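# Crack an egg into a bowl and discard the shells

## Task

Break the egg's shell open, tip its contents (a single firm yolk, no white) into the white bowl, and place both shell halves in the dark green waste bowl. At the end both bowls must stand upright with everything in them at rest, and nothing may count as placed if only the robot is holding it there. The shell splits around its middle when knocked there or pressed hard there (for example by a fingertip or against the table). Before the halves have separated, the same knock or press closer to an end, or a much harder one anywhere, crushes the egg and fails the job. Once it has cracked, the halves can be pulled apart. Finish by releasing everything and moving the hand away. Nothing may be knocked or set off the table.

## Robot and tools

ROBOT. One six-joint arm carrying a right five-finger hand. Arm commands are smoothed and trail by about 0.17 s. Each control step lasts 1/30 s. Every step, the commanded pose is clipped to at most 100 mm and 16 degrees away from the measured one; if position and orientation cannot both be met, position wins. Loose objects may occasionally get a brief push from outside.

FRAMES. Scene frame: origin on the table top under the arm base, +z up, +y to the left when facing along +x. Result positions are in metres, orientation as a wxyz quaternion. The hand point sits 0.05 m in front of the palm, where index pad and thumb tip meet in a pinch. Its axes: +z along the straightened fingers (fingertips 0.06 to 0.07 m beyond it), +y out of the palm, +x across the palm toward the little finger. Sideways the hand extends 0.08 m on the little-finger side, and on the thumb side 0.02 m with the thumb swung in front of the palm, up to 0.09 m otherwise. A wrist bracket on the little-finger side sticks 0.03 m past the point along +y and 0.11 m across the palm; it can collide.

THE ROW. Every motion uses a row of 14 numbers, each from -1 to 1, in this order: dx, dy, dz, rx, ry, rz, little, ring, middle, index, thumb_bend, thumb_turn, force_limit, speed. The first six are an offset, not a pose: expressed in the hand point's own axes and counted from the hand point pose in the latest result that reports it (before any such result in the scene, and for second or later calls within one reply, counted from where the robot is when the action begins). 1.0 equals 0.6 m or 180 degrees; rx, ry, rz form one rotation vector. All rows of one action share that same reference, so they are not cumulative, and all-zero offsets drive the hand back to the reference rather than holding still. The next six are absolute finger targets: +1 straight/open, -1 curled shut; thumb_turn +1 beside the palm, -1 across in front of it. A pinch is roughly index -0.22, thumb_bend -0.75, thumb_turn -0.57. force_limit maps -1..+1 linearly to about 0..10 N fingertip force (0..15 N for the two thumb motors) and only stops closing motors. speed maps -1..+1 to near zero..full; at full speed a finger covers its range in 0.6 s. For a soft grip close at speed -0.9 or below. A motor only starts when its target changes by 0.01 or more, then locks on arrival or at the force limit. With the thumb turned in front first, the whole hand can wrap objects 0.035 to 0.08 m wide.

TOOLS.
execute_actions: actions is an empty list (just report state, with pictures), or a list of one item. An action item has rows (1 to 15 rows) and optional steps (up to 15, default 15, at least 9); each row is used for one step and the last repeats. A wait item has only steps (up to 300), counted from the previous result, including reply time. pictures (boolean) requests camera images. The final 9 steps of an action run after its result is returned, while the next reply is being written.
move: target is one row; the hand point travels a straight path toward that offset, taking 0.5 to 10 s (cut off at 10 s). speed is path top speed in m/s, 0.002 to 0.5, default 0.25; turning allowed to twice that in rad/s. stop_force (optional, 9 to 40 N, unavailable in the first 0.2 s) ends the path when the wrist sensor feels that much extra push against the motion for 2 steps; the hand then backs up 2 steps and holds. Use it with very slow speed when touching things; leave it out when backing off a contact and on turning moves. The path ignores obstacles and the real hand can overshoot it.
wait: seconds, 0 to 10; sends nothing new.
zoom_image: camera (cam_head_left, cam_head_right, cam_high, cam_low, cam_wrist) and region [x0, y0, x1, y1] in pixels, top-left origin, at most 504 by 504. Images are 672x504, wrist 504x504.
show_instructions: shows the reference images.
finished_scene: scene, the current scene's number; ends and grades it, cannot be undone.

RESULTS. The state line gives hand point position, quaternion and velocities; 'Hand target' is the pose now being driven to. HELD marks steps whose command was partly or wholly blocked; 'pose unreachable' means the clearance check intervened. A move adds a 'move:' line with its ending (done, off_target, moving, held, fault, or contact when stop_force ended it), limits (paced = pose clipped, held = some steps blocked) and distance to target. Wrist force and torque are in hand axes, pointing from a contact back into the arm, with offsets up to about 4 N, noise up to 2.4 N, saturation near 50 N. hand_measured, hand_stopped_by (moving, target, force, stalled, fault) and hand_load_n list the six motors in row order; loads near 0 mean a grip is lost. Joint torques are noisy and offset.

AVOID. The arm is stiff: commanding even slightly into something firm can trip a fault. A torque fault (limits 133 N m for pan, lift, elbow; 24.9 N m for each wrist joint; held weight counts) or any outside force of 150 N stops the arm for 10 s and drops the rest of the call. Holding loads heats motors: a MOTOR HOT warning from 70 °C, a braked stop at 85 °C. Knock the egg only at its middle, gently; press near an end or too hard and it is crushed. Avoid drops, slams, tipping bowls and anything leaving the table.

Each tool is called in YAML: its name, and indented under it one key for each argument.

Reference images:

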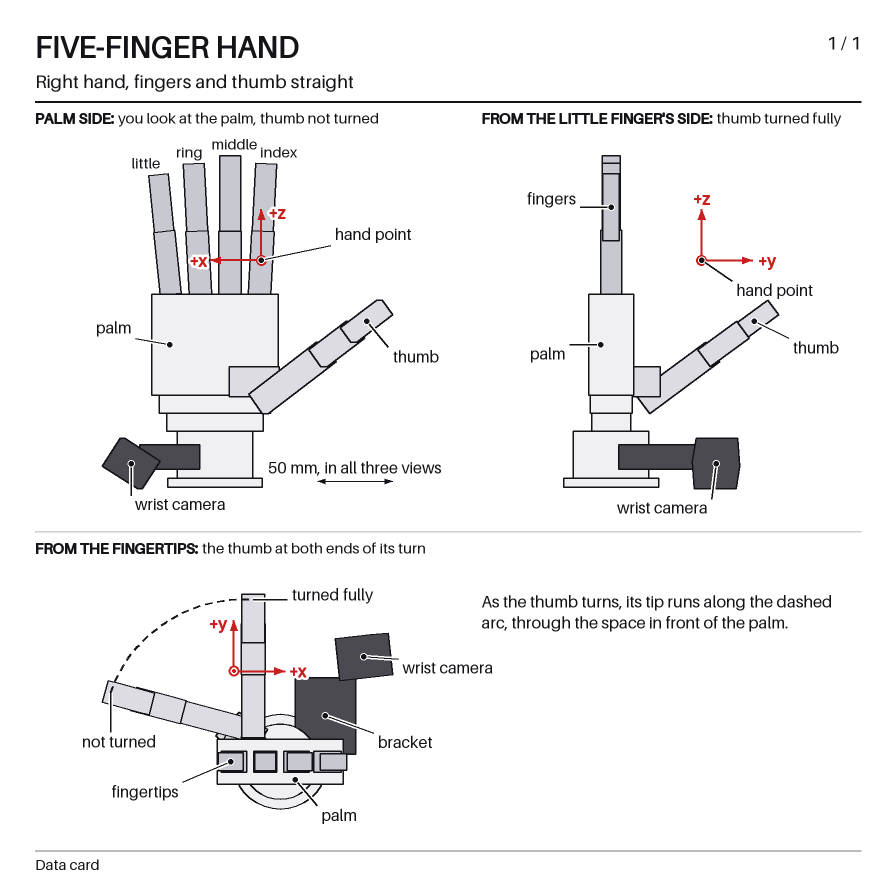

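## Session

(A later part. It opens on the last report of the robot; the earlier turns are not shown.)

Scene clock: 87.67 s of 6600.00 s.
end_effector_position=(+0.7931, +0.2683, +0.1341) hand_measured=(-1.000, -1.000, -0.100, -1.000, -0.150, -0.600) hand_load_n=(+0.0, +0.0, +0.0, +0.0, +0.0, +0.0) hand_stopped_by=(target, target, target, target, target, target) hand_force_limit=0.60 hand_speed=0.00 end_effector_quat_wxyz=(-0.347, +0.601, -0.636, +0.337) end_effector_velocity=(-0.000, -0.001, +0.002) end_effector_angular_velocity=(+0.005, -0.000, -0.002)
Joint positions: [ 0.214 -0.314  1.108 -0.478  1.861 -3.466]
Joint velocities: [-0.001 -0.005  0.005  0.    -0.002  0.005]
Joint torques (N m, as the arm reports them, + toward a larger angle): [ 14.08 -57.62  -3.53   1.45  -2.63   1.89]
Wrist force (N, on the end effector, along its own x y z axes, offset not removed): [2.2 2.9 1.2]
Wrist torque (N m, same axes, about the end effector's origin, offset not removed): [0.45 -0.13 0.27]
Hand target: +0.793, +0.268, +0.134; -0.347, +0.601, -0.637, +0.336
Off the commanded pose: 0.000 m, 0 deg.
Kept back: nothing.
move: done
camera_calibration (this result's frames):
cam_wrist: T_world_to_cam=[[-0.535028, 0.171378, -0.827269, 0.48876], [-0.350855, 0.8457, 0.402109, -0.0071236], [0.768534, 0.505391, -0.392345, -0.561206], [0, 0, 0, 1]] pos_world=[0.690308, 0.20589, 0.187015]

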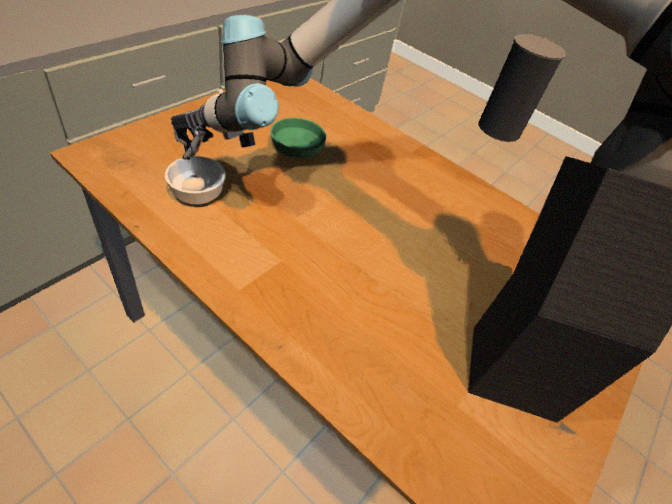

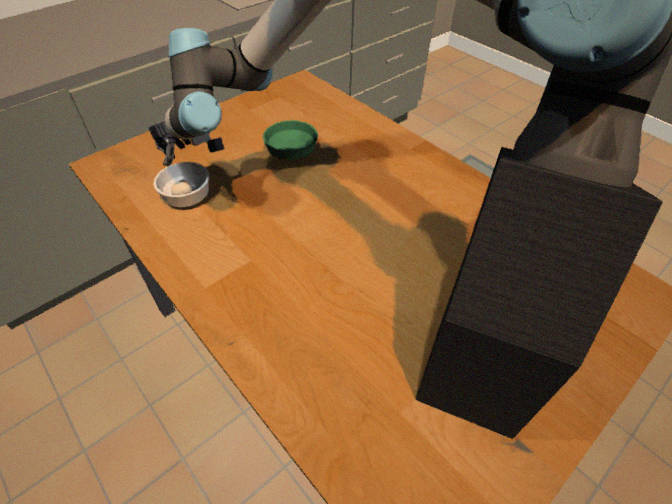

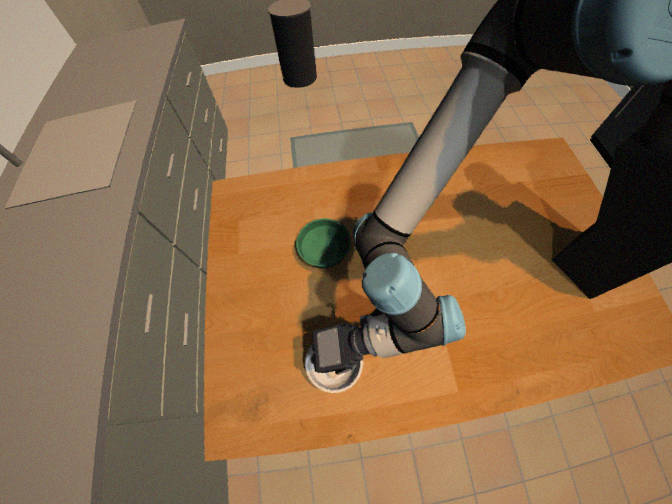

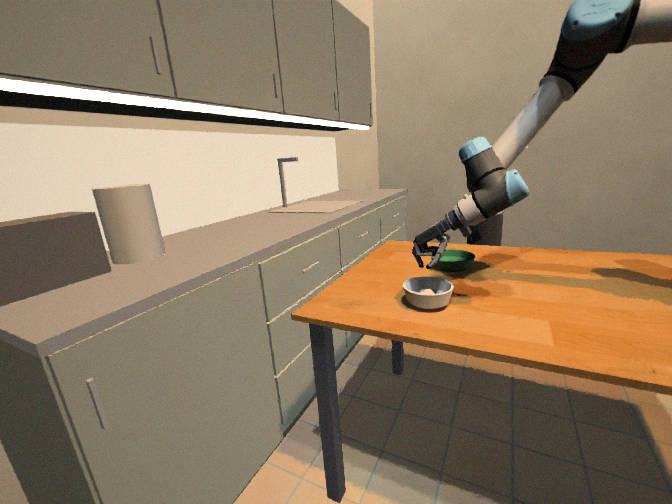

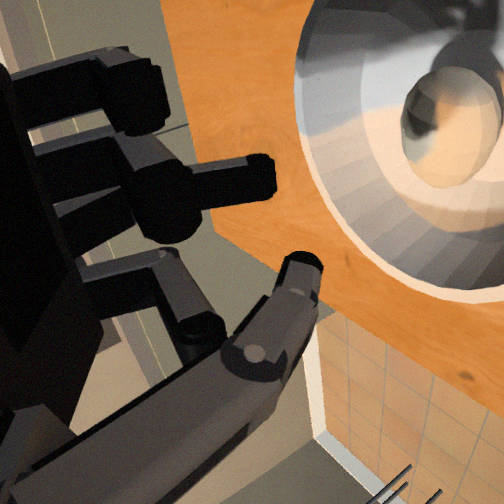

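move:
  target: [-0.0045,0.097,0.0427,0,0,0,-1,-1,-0.1,-1,-0.28,-0.6,0.6,0]
  speed: 0.08

move:
  target: [0.0006,0.014,0.0089,0,0,0,-1,-1,-0.1,-1,-0.28,-0.6,0.6,0]
  speed: 0.002
  stop_force: 40

Scene clock: 89.73 s of 6600.00 s.
end_effector_position=(+0.7838, +0.2737, +0.0715) hand_measured=(-1.000, -1.000, -0.100, -1.000, -0.274, -0.600) hand_load_n=(+0.0, +0.0, +0.0, -1.5, +3.5, +0.0) hand_stopped_by=(target, target, target, target, target, target) hand_force_limit=0.60 hand_speed=0.00 end_effector_quat_wxyz=(-0.347, +0.601, -0.636, +0.337) end_effector_velocity=(+0.001, -0.000, -0.001) end_effector_angular_velocity=(-0.000, -0.002, -0.001)
Joint positions: [ 0.179 -0.204  1.051 -0.534  1.828 -3.477]
Joint velocities: [-0.001  0.003 -0.003 -0.002 -0.001 -0.   ]
Joint torques (N m, as the arm reports them, + toward a larger angle): [ 13.63 -41.78 -14.33  -1.    -2.55  -1.34]
Wrist force (N, on the end effector, along its own x y z axes, offset not removed): [1.4 1.2 -3.8]
Wrist torque (N m, same axes, about the end effector's origin, offset not removed): [0.37 0.11 0.17]
Hand target: +0.784, +0.274, +0.071; -0.347, +0.601, -0.636, +0.337
Off the commanded pose: 0.000 m, 0 deg.
Kept back: nothing.
move: done
camera_calibration (this result's frames):
cam_wrist: T_world_to_cam=[[-0.535028, 0.17135, -0.827275, 0.43116], [-0.350866, 0.845707, 0.402085, 0.0102498], [0.76853, 0.505389, -0.392356, -0.581297], [0, 0, 0, 1]] pos_world=[0.681023, 0.211234, 0.124491]

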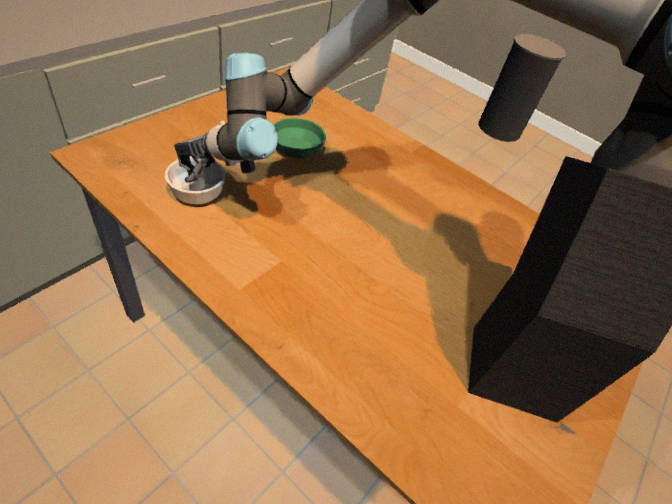

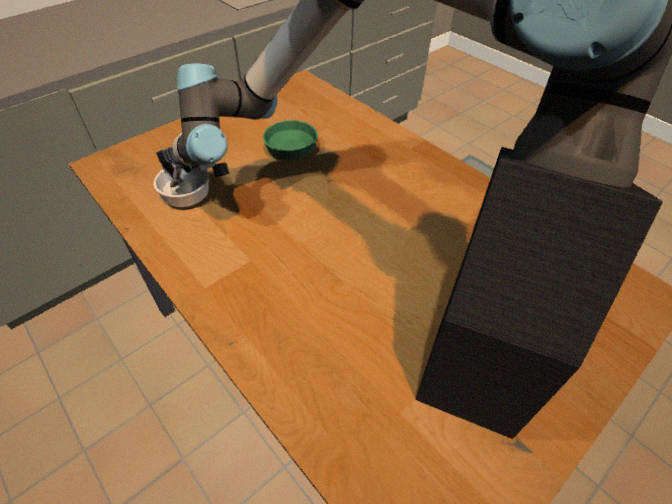

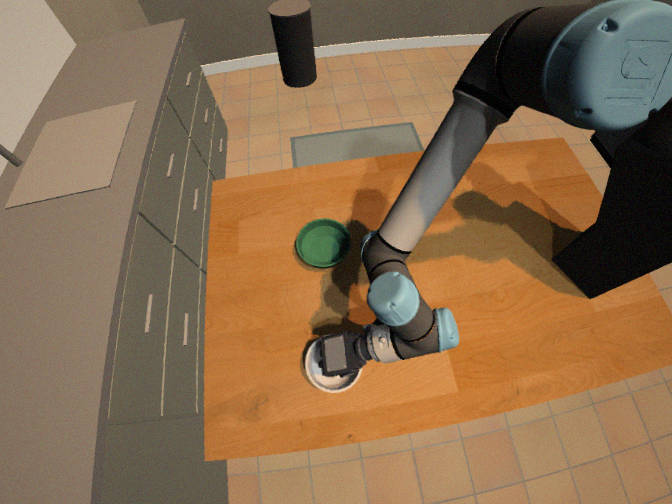

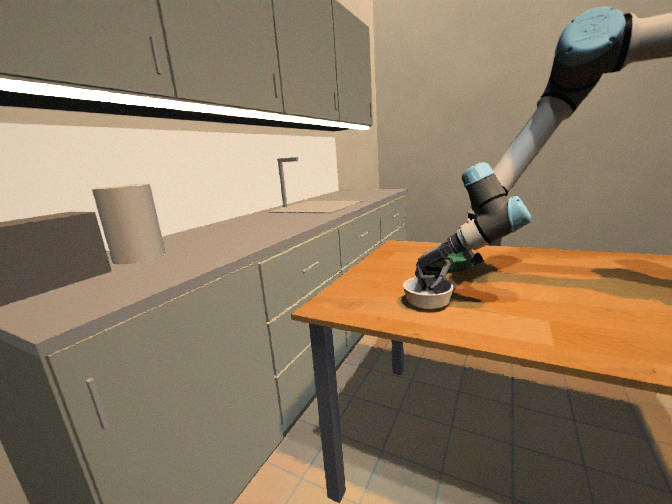

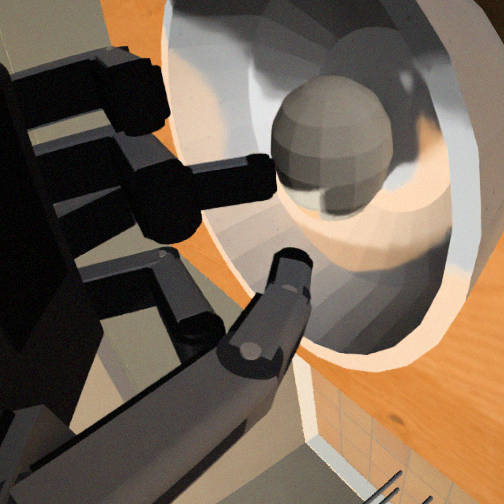

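Scene clock: 92.80 s of 6600.00 s.
end_effector_position=(+0.7840, +0.2737, +0.0662) hand_measured=(-1.000, -1.000, -0.102, -1.000, -0.274, -0.600) hand_load_n=(+0.0, +0.0, -10.0, -1.5, +3.5, +0.0) hand_stopped_by=(target, target, target, target, target, target) hand_force_limit=0.60 hand_speed=0.00 end_effector_quat_wxyz=(-0.347, +0.601, -0.636, +0.337) end_effector_velocity=(-0.000, -0.001, +0.000) end_effector_angular_velocity=(-0.001, +0.001, -0.002)
Joint positions: [ 0.176 -0.194  1.042 -0.536  1.825 -3.478]
Joint velocities: [-0.    -0.002  0.002  0.     0.002  0.   ]
Joint torques (N m, as the arm reports them, + toward a larger angle): [  6.5  -23.07  13.45   6.12   1.78  -1.14]
Wrist force (N, on the end effector, along its own x y z axes, offset not removed): [4.8 -38.5 -22.6]
Wrist torque (N m, same axes, about the end effector's origin, offset not removed): [0.39 0.17 -0.61]
Hand target: +0.784, +0.274, +0.066; -0.347, +0.601, -0.636, +0.337
Off the commanded pose: 0.005 m, 0 deg.
Kept back: nothing.
move: contact
camera_calibration (this result's frames):
cam_wrist: T_world_to_cam=[[-0.534758, 0.171412, -0.827437, 0.426629], [-0.35092, 0.845728, 0.401995, 0.0125127], [0.768693, 0.505334, -0.392108, -0.583634], [0, 0, 0, 1]] pos_world=[0.68117, 0.211218, 0.119131]

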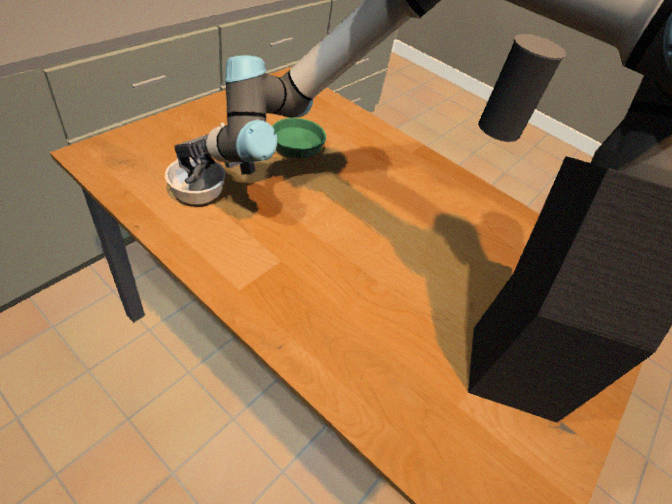

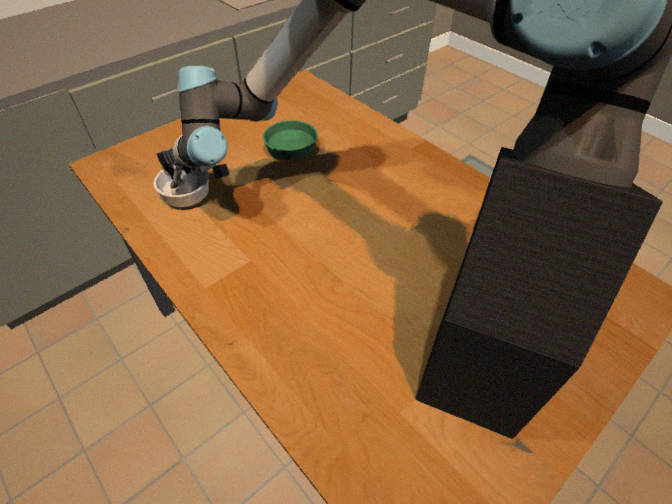

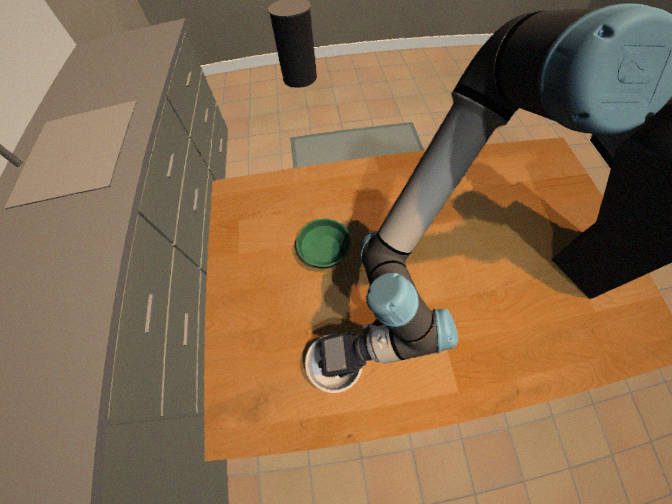

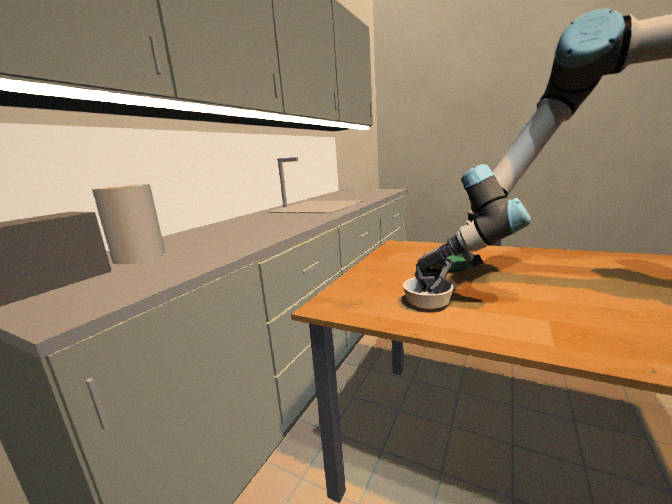

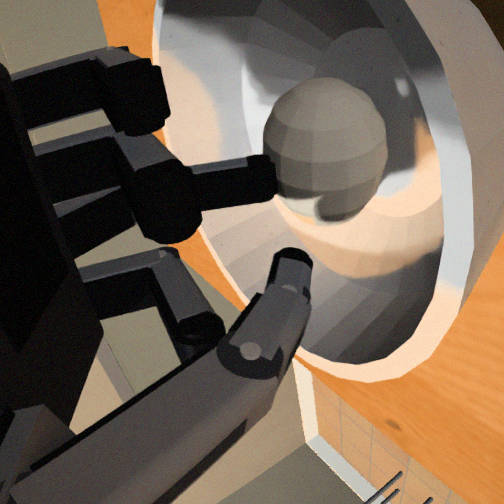

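move:
  target: [-0.004,0,0,0,0,0,-1,-1,-0.1,-1,-0.28,-0.6,0.6,0]
  speed: 0.003

zoom_image:
  camera: "cam_wrist"
  region: [240,60,420,240]

Scene clock: 94.17 s of 6600.00 s.
end_effector_position=(+0.7841, +0.2760, +0.0663) hand_measured=(-1.000, -1.000, -0.102, -1.000, -0.274, -0.600) hand_load_n=(+0.0, +0.0, -11.0, -1.5, +3.5, +0.0) hand_stopped_by=(target, target, target, target, target, target) hand_force_limit=0.60 hand_speed=0.00 end_effector_quat_wxyz=(-0.347, +0.601, -0.636, +0.337) end_effector_velocity=(-0.001, +0.001, -0.000) end_effector_angular_velocity=(+0.000, +0.002, +0.001)
Joint positions: [ 0.179 -0.191  1.037 -0.534  1.828 -3.477]
Joint velocities: [ 0.001  0.001 -0.002  0.002  0.     0.   ]
Joint torques (N m, as the arm reports them, + toward a larger angle): [27.66 -4.51  2.05  7.87  3.55  1.98]
Wrist force (N, on the end effector, along its own x y z axes, offset not removed): [9.1 -40.2 -20.4]
Wrist torque (N m, same axes, about the end effector's origin, offset not removed): [0.25 -0.03 -0.76]
Hand target: +0.784, +0.276, +0.066; -0.347, +0.601, -0.636, +0.337
Off the commanded pose: 0.000 m, 0 deg.
Kept back: nothing.
move: done
camera_calibration (this result's frames):
cam_wrist: T_world_to_cam=[[-0.534743, 0.171418, -0.827445, 0.426344], [-0.350922, 0.845728, 0.401992, 0.0105396], [0.768703, 0.505331, -0.392093, -0.584846], [0, 0, 0, 1]] pos_world=[0.681255, 0.213544, 0.119225]

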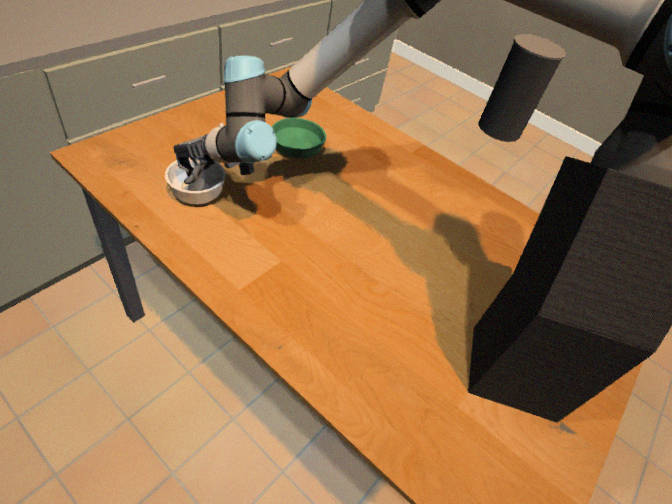

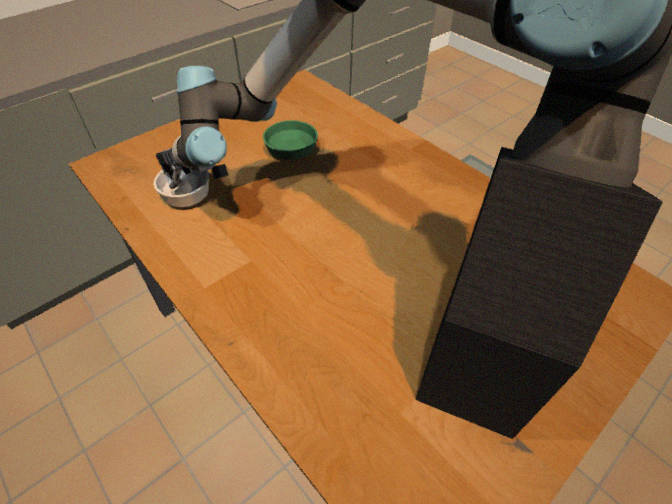

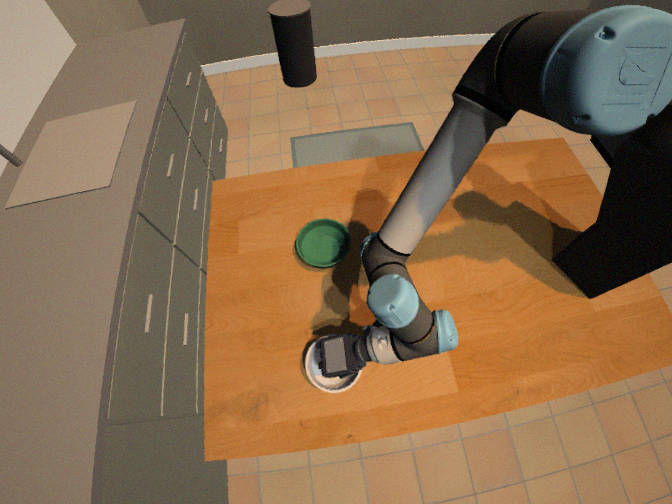

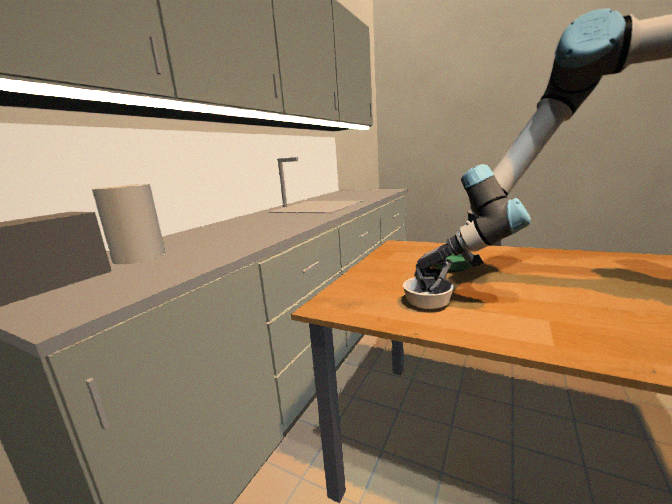

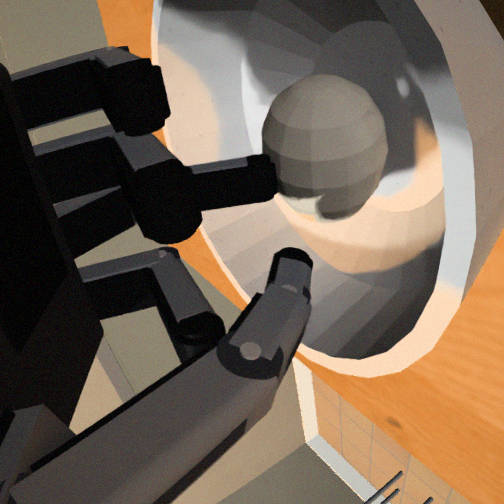

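Region (240, 60, 420, 240) of cam_wrist's 504x504 image, scaled by 2.800, with more detail than that image has.

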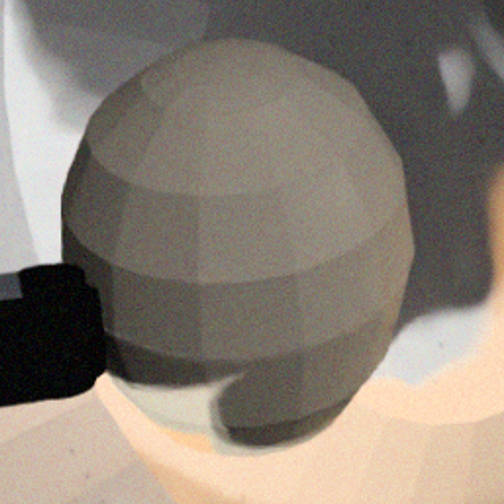

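move:
  target: [0.004,0.0014,0.0009,0,0,0,-1,-1,-0.1,-1,-0.28,-0.6,0.6,0]
  speed: 0.002

zoom_image:
  camera: "cam_wrist"
  region: [240,60,420,240]

Scene clock: 96.10 s of 6600.00 s.
end_effector_position=(+0.7840, +0.2737, +0.0653) hand_measured=(-1.000, -1.000, -0.102, -1.000, -0.274, -0.600) hand_load_n=(+0.0, +0.0, -12.0, -1.5, +3.5, +0.0) hand_stopped_by=(target, target, target, target, target, target) hand_force_limit=0.60 hand_speed=0.00 end_effector_quat_wxyz=(-0.347, +0.601, -0.636, +0.337) end_effector_velocity=(-0.000, -0.001, -0.000) end_effector_angular_velocity=(-0.001, +0.001, -0.001)
Joint positions: [ 0.175 -0.192  1.04  -0.536  1.824 -3.478]
Joint velocities: [-0.001 -0.     0.     0.     0.001 -0.   ]
Joint torques (N m, as the arm reports them, + toward a larger angle): [ -8.89 -14.81  15.97   6.75   1.59  -2.21]
Wrist force (N, on the end effector, along its own x y z axes, offset not removed): [-5.8 -46.0 -21.9]
Wrist torque (N m, same axes, about the end effector's origin, offset not removed): [0.79 0.87 -1.04]
Hand target: +0.784, +0.274, +0.065; -0.347, +0.601, -0.636, +0.337
Off the commanded pose: 0.000 m, 0 deg.
Kept back: nothing.
move: done
camera_calibration (this result's frames):
cam_wrist: T_world_to_cam=[[-0.534684, 0.171428, -0.827482, 0.425813], [-0.350945, 0.845728, 0.401974, 0.012913], [0.768733, 0.505329, -0.392035, -0.584079], [0, 0, 0, 1]] pos_world=[0.681208, 0.211235, 0.118183]

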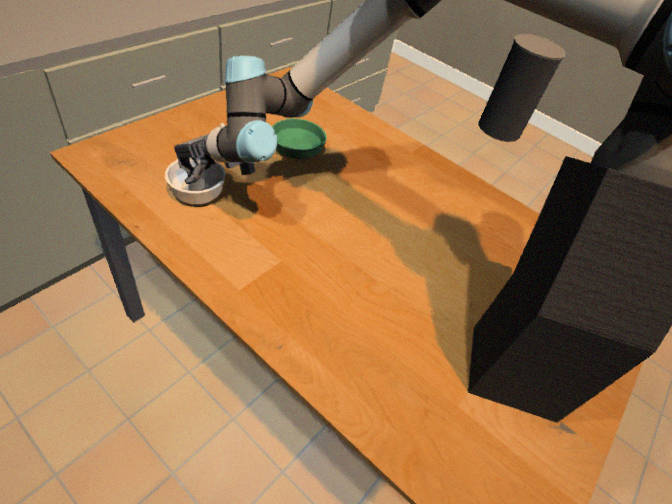

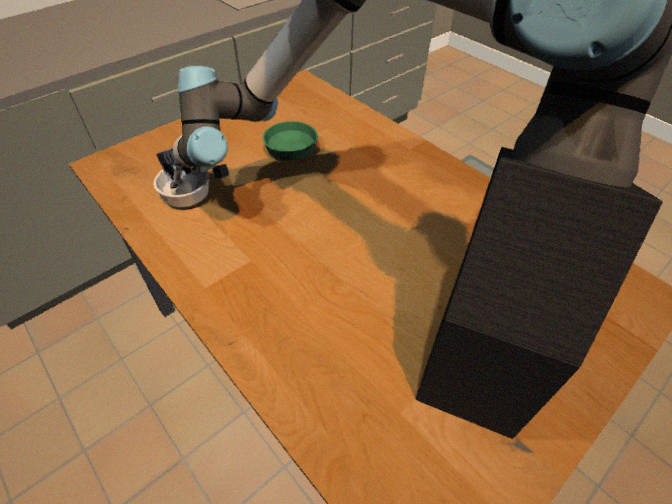

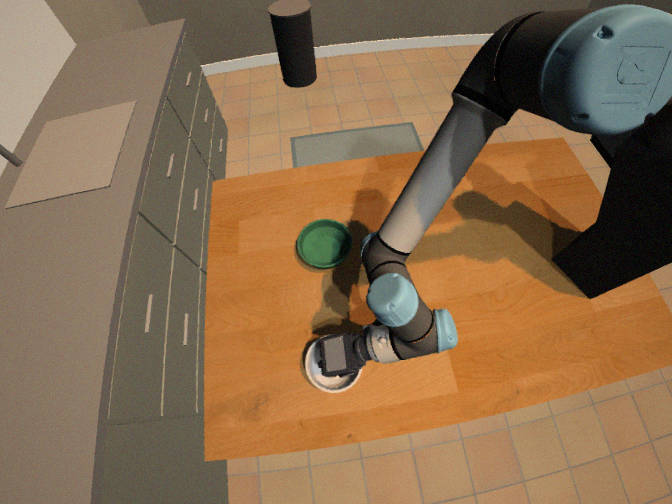

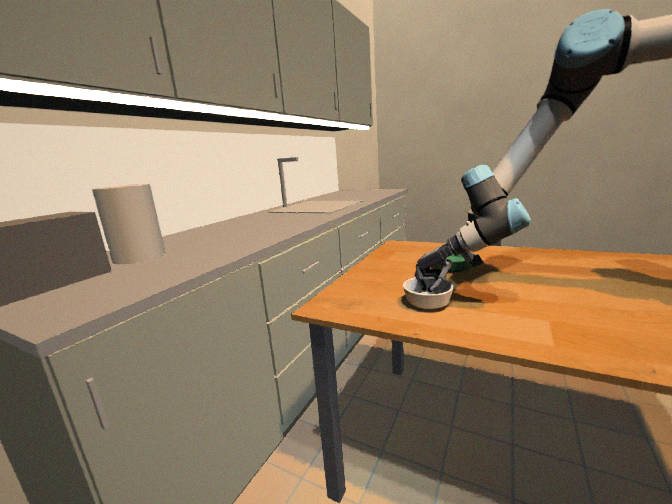

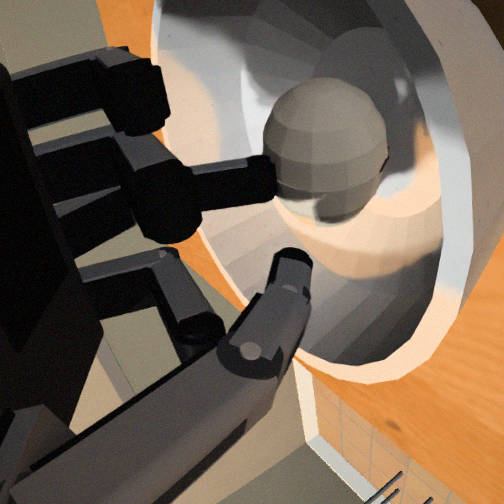

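Region (240, 60, 420, 240) of cam_wrist's 504x504 image, scaled by 2.800, with more detail than that image has.

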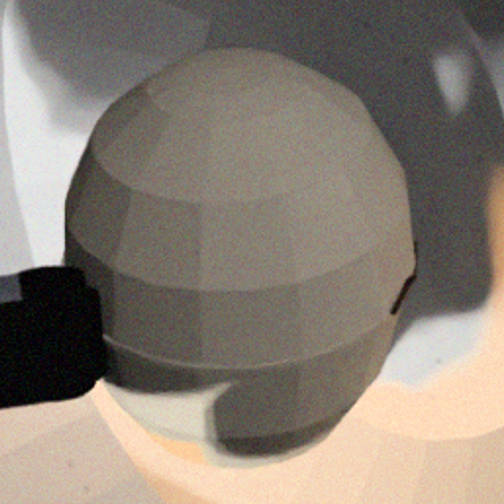

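move:
  target: [0.0165,-0.0585,-0.011,0,0,0,-1,-1,-0.1,-1,-0.2,-0.6,0.6,0]
  speed: 0.05

move:
  target: [0,-0.01,-0.006,0,0,0,-1,-1,0.2,0.2,0.6,-1,0.6,0]
  speed: 0.05

Scene clock: 97.80 s of 6600.00 s.
end_effector_position=(+0.7967, +0.2622, +0.0979) hand_measured=(-1.000, -1.000, -0.100, -1.000, -0.200, -0.600) hand_load_n=(+0.0, +0.0, +0.0, -0.5, +0.5, +0.0) hand_stopped_by=(target, target, target, target, target, target) hand_force_limit=0.60 hand_speed=0.00 end_effector_quat_wxyz=(-0.347, +0.601, -0.636, +0.337) end_effector_velocity=(+0.001, -0.001, +0.002) end_effector_angular_velocity=(-0.000, -0.001, -0.001)
Joint positions: [ 0.181 -0.252  1.058 -0.493  1.83  -3.476]
Joint velocities: [ 0.    -0.004  0.001  0.002  0.001  0.   ]
Joint torques (N m, as the arm reports them, + toward a larger angle): [ 39.41 -56.51  -3.51   1.41   1.73   1.81]
Wrist force (N, on the end effector, along its own x y z axes, offset not removed): [-2.0 1.3 1.2]
Wrist torque (N m, same axes, about the end effector's origin, offset not removed): [0.28 0.53 0.07]
Hand target: +0.797, +0.262, +0.098; -0.347, +0.601, -0.636, +0.337
Off the commanded pose: 0.000 m, 0 deg.
Kept back: nothing.
move: done
camera_calibration (this result's frames):
cam_wrist: T_world_to_cam=[[-0.534684, 0.171431, -0.827481, 0.46154], [-0.350943, 0.845727, 0.401976, 0.0140069], [0.768734, 0.505329, -0.392034, -0.575251], [0, 0, 0, 1]] pos_world=[0.693909, 0.199723, 0.150767]

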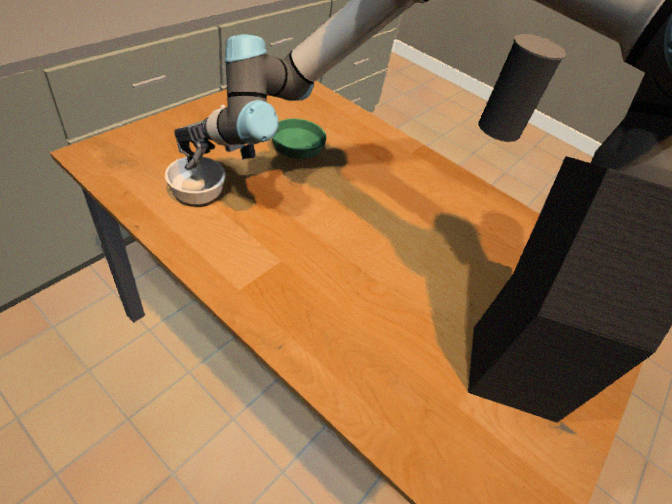

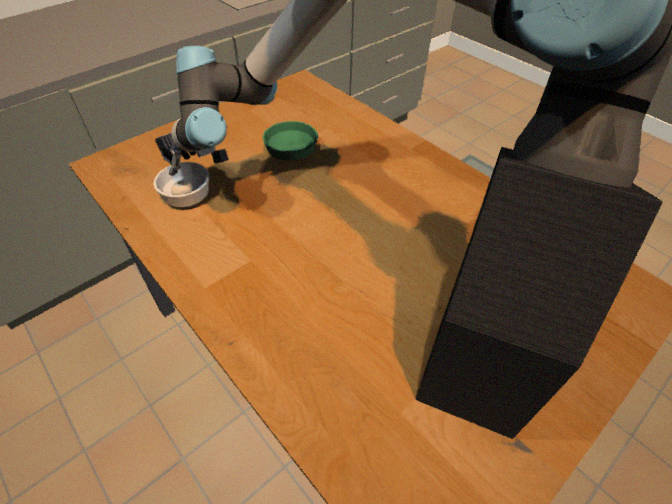

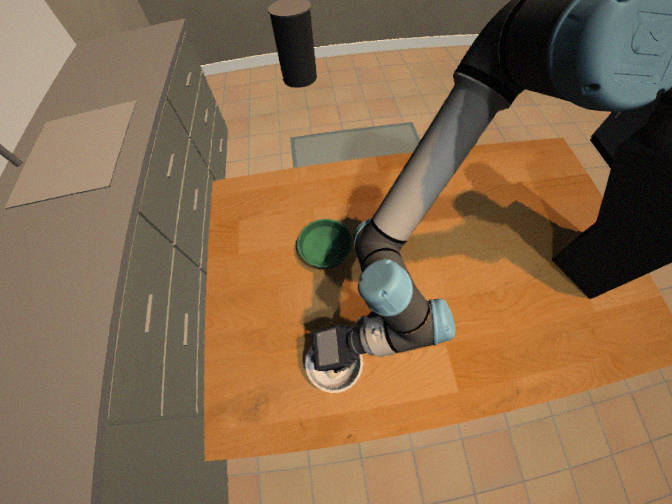

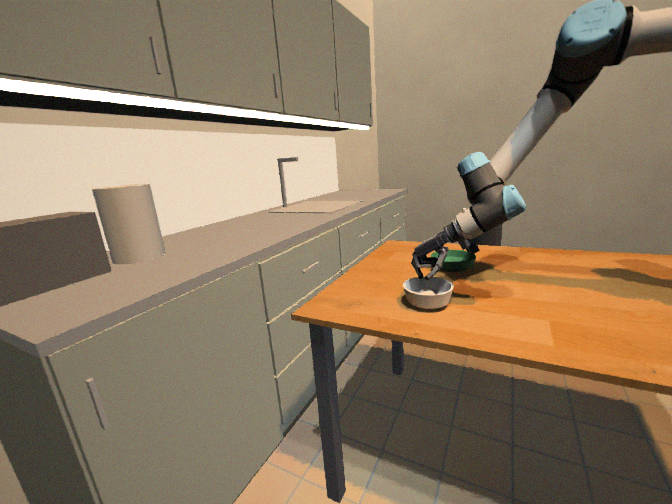

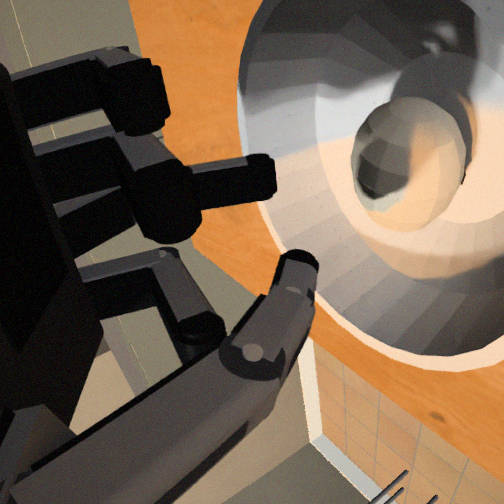

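Scene clock: 98.83 s of 6600.00 s.
end_effector_position=(+0.7969, +0.2619, +0.1048) hand_measured=(-1.000, -1.000, +0.200, +0.200, +0.600, -1.000) hand_load_n=(+0.0, +0.0, +0.0, +0.0, +0.0, +0.0) hand_stopped_by=(target, target, target, target, target, target) hand_force_limit=0.60 hand_speed=0.00 end_effector_quat_wxyz=(-0.347, +0.601, -0.636, +0.337) end_effector_velocity=(+0.001, -0.001, +0.001) end_effector_angular_velocity=(-0.000, -0.000, -0.001)
Joint positions: [ 0.185 -0.265  1.068 -0.49   1.834 -3.475]
Joint velocities: [ 0.    -0.001 -0.     0.001  0.001  0.   ]
Joint torques (N m, as the arm reports them, + toward a larger angle): [ 40.61 -56.86  -3.39   1.5    1.84   1.91]
Wrist force (N, on the end effector, along its own x y z axes, offset not removed): [2.5 -0.9 -0.8]
Wrist torque (N m, same axes, about the end effector's origin, offset not removed): [-0.20 -0.18 0.24]
Hand target: +0.797, +0.262, +0.105; -0.347, +0.601, -0.636, +0.337
Off the commanded pose: 0.000 m, 0 deg.
Kept back: nothing.
move: done
camera_calibration (this result's frames):
cam_wrist: T_world_to_cam=[[-0.534684, 0.171435, -0.82748, 0.46744], [-0.350942, 0.845726, 0.401979, 0.0114805], [0.768735, 0.505329, -0.392032, -0.572501], [0, 0, 0, 1]] pos_world=[0.694063, 0.199457, 0.157743]

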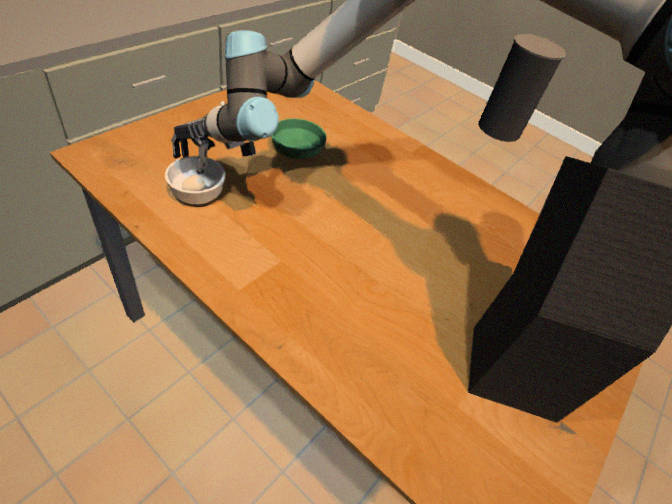

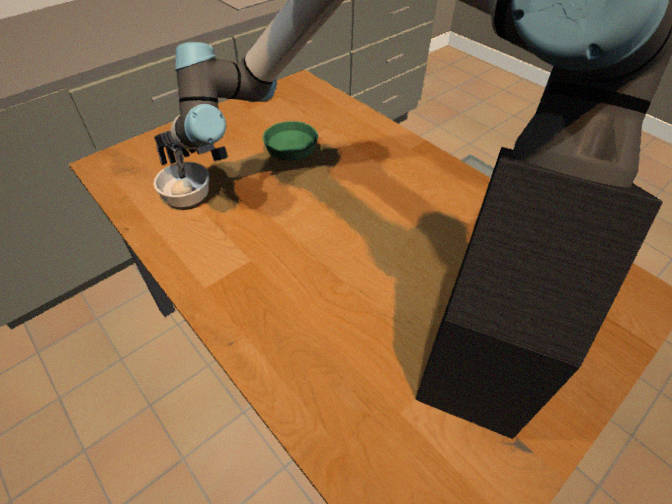

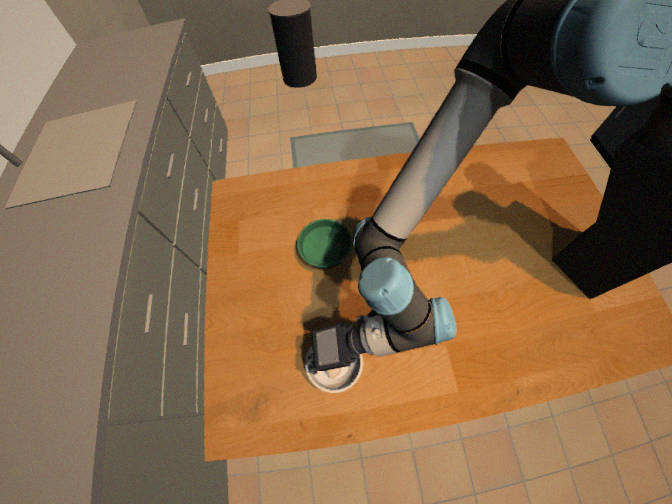

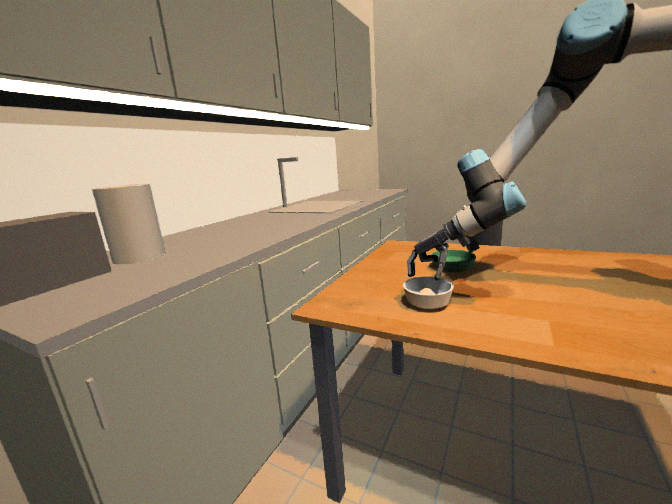

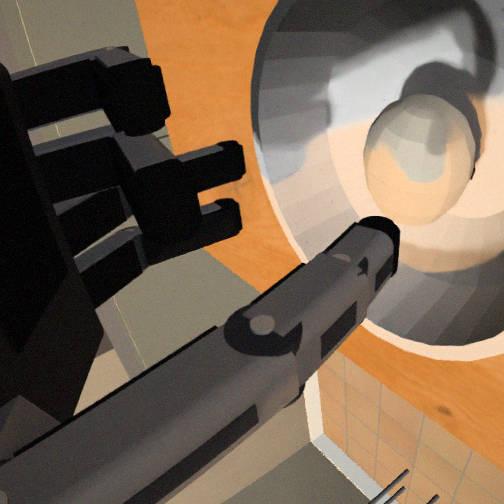

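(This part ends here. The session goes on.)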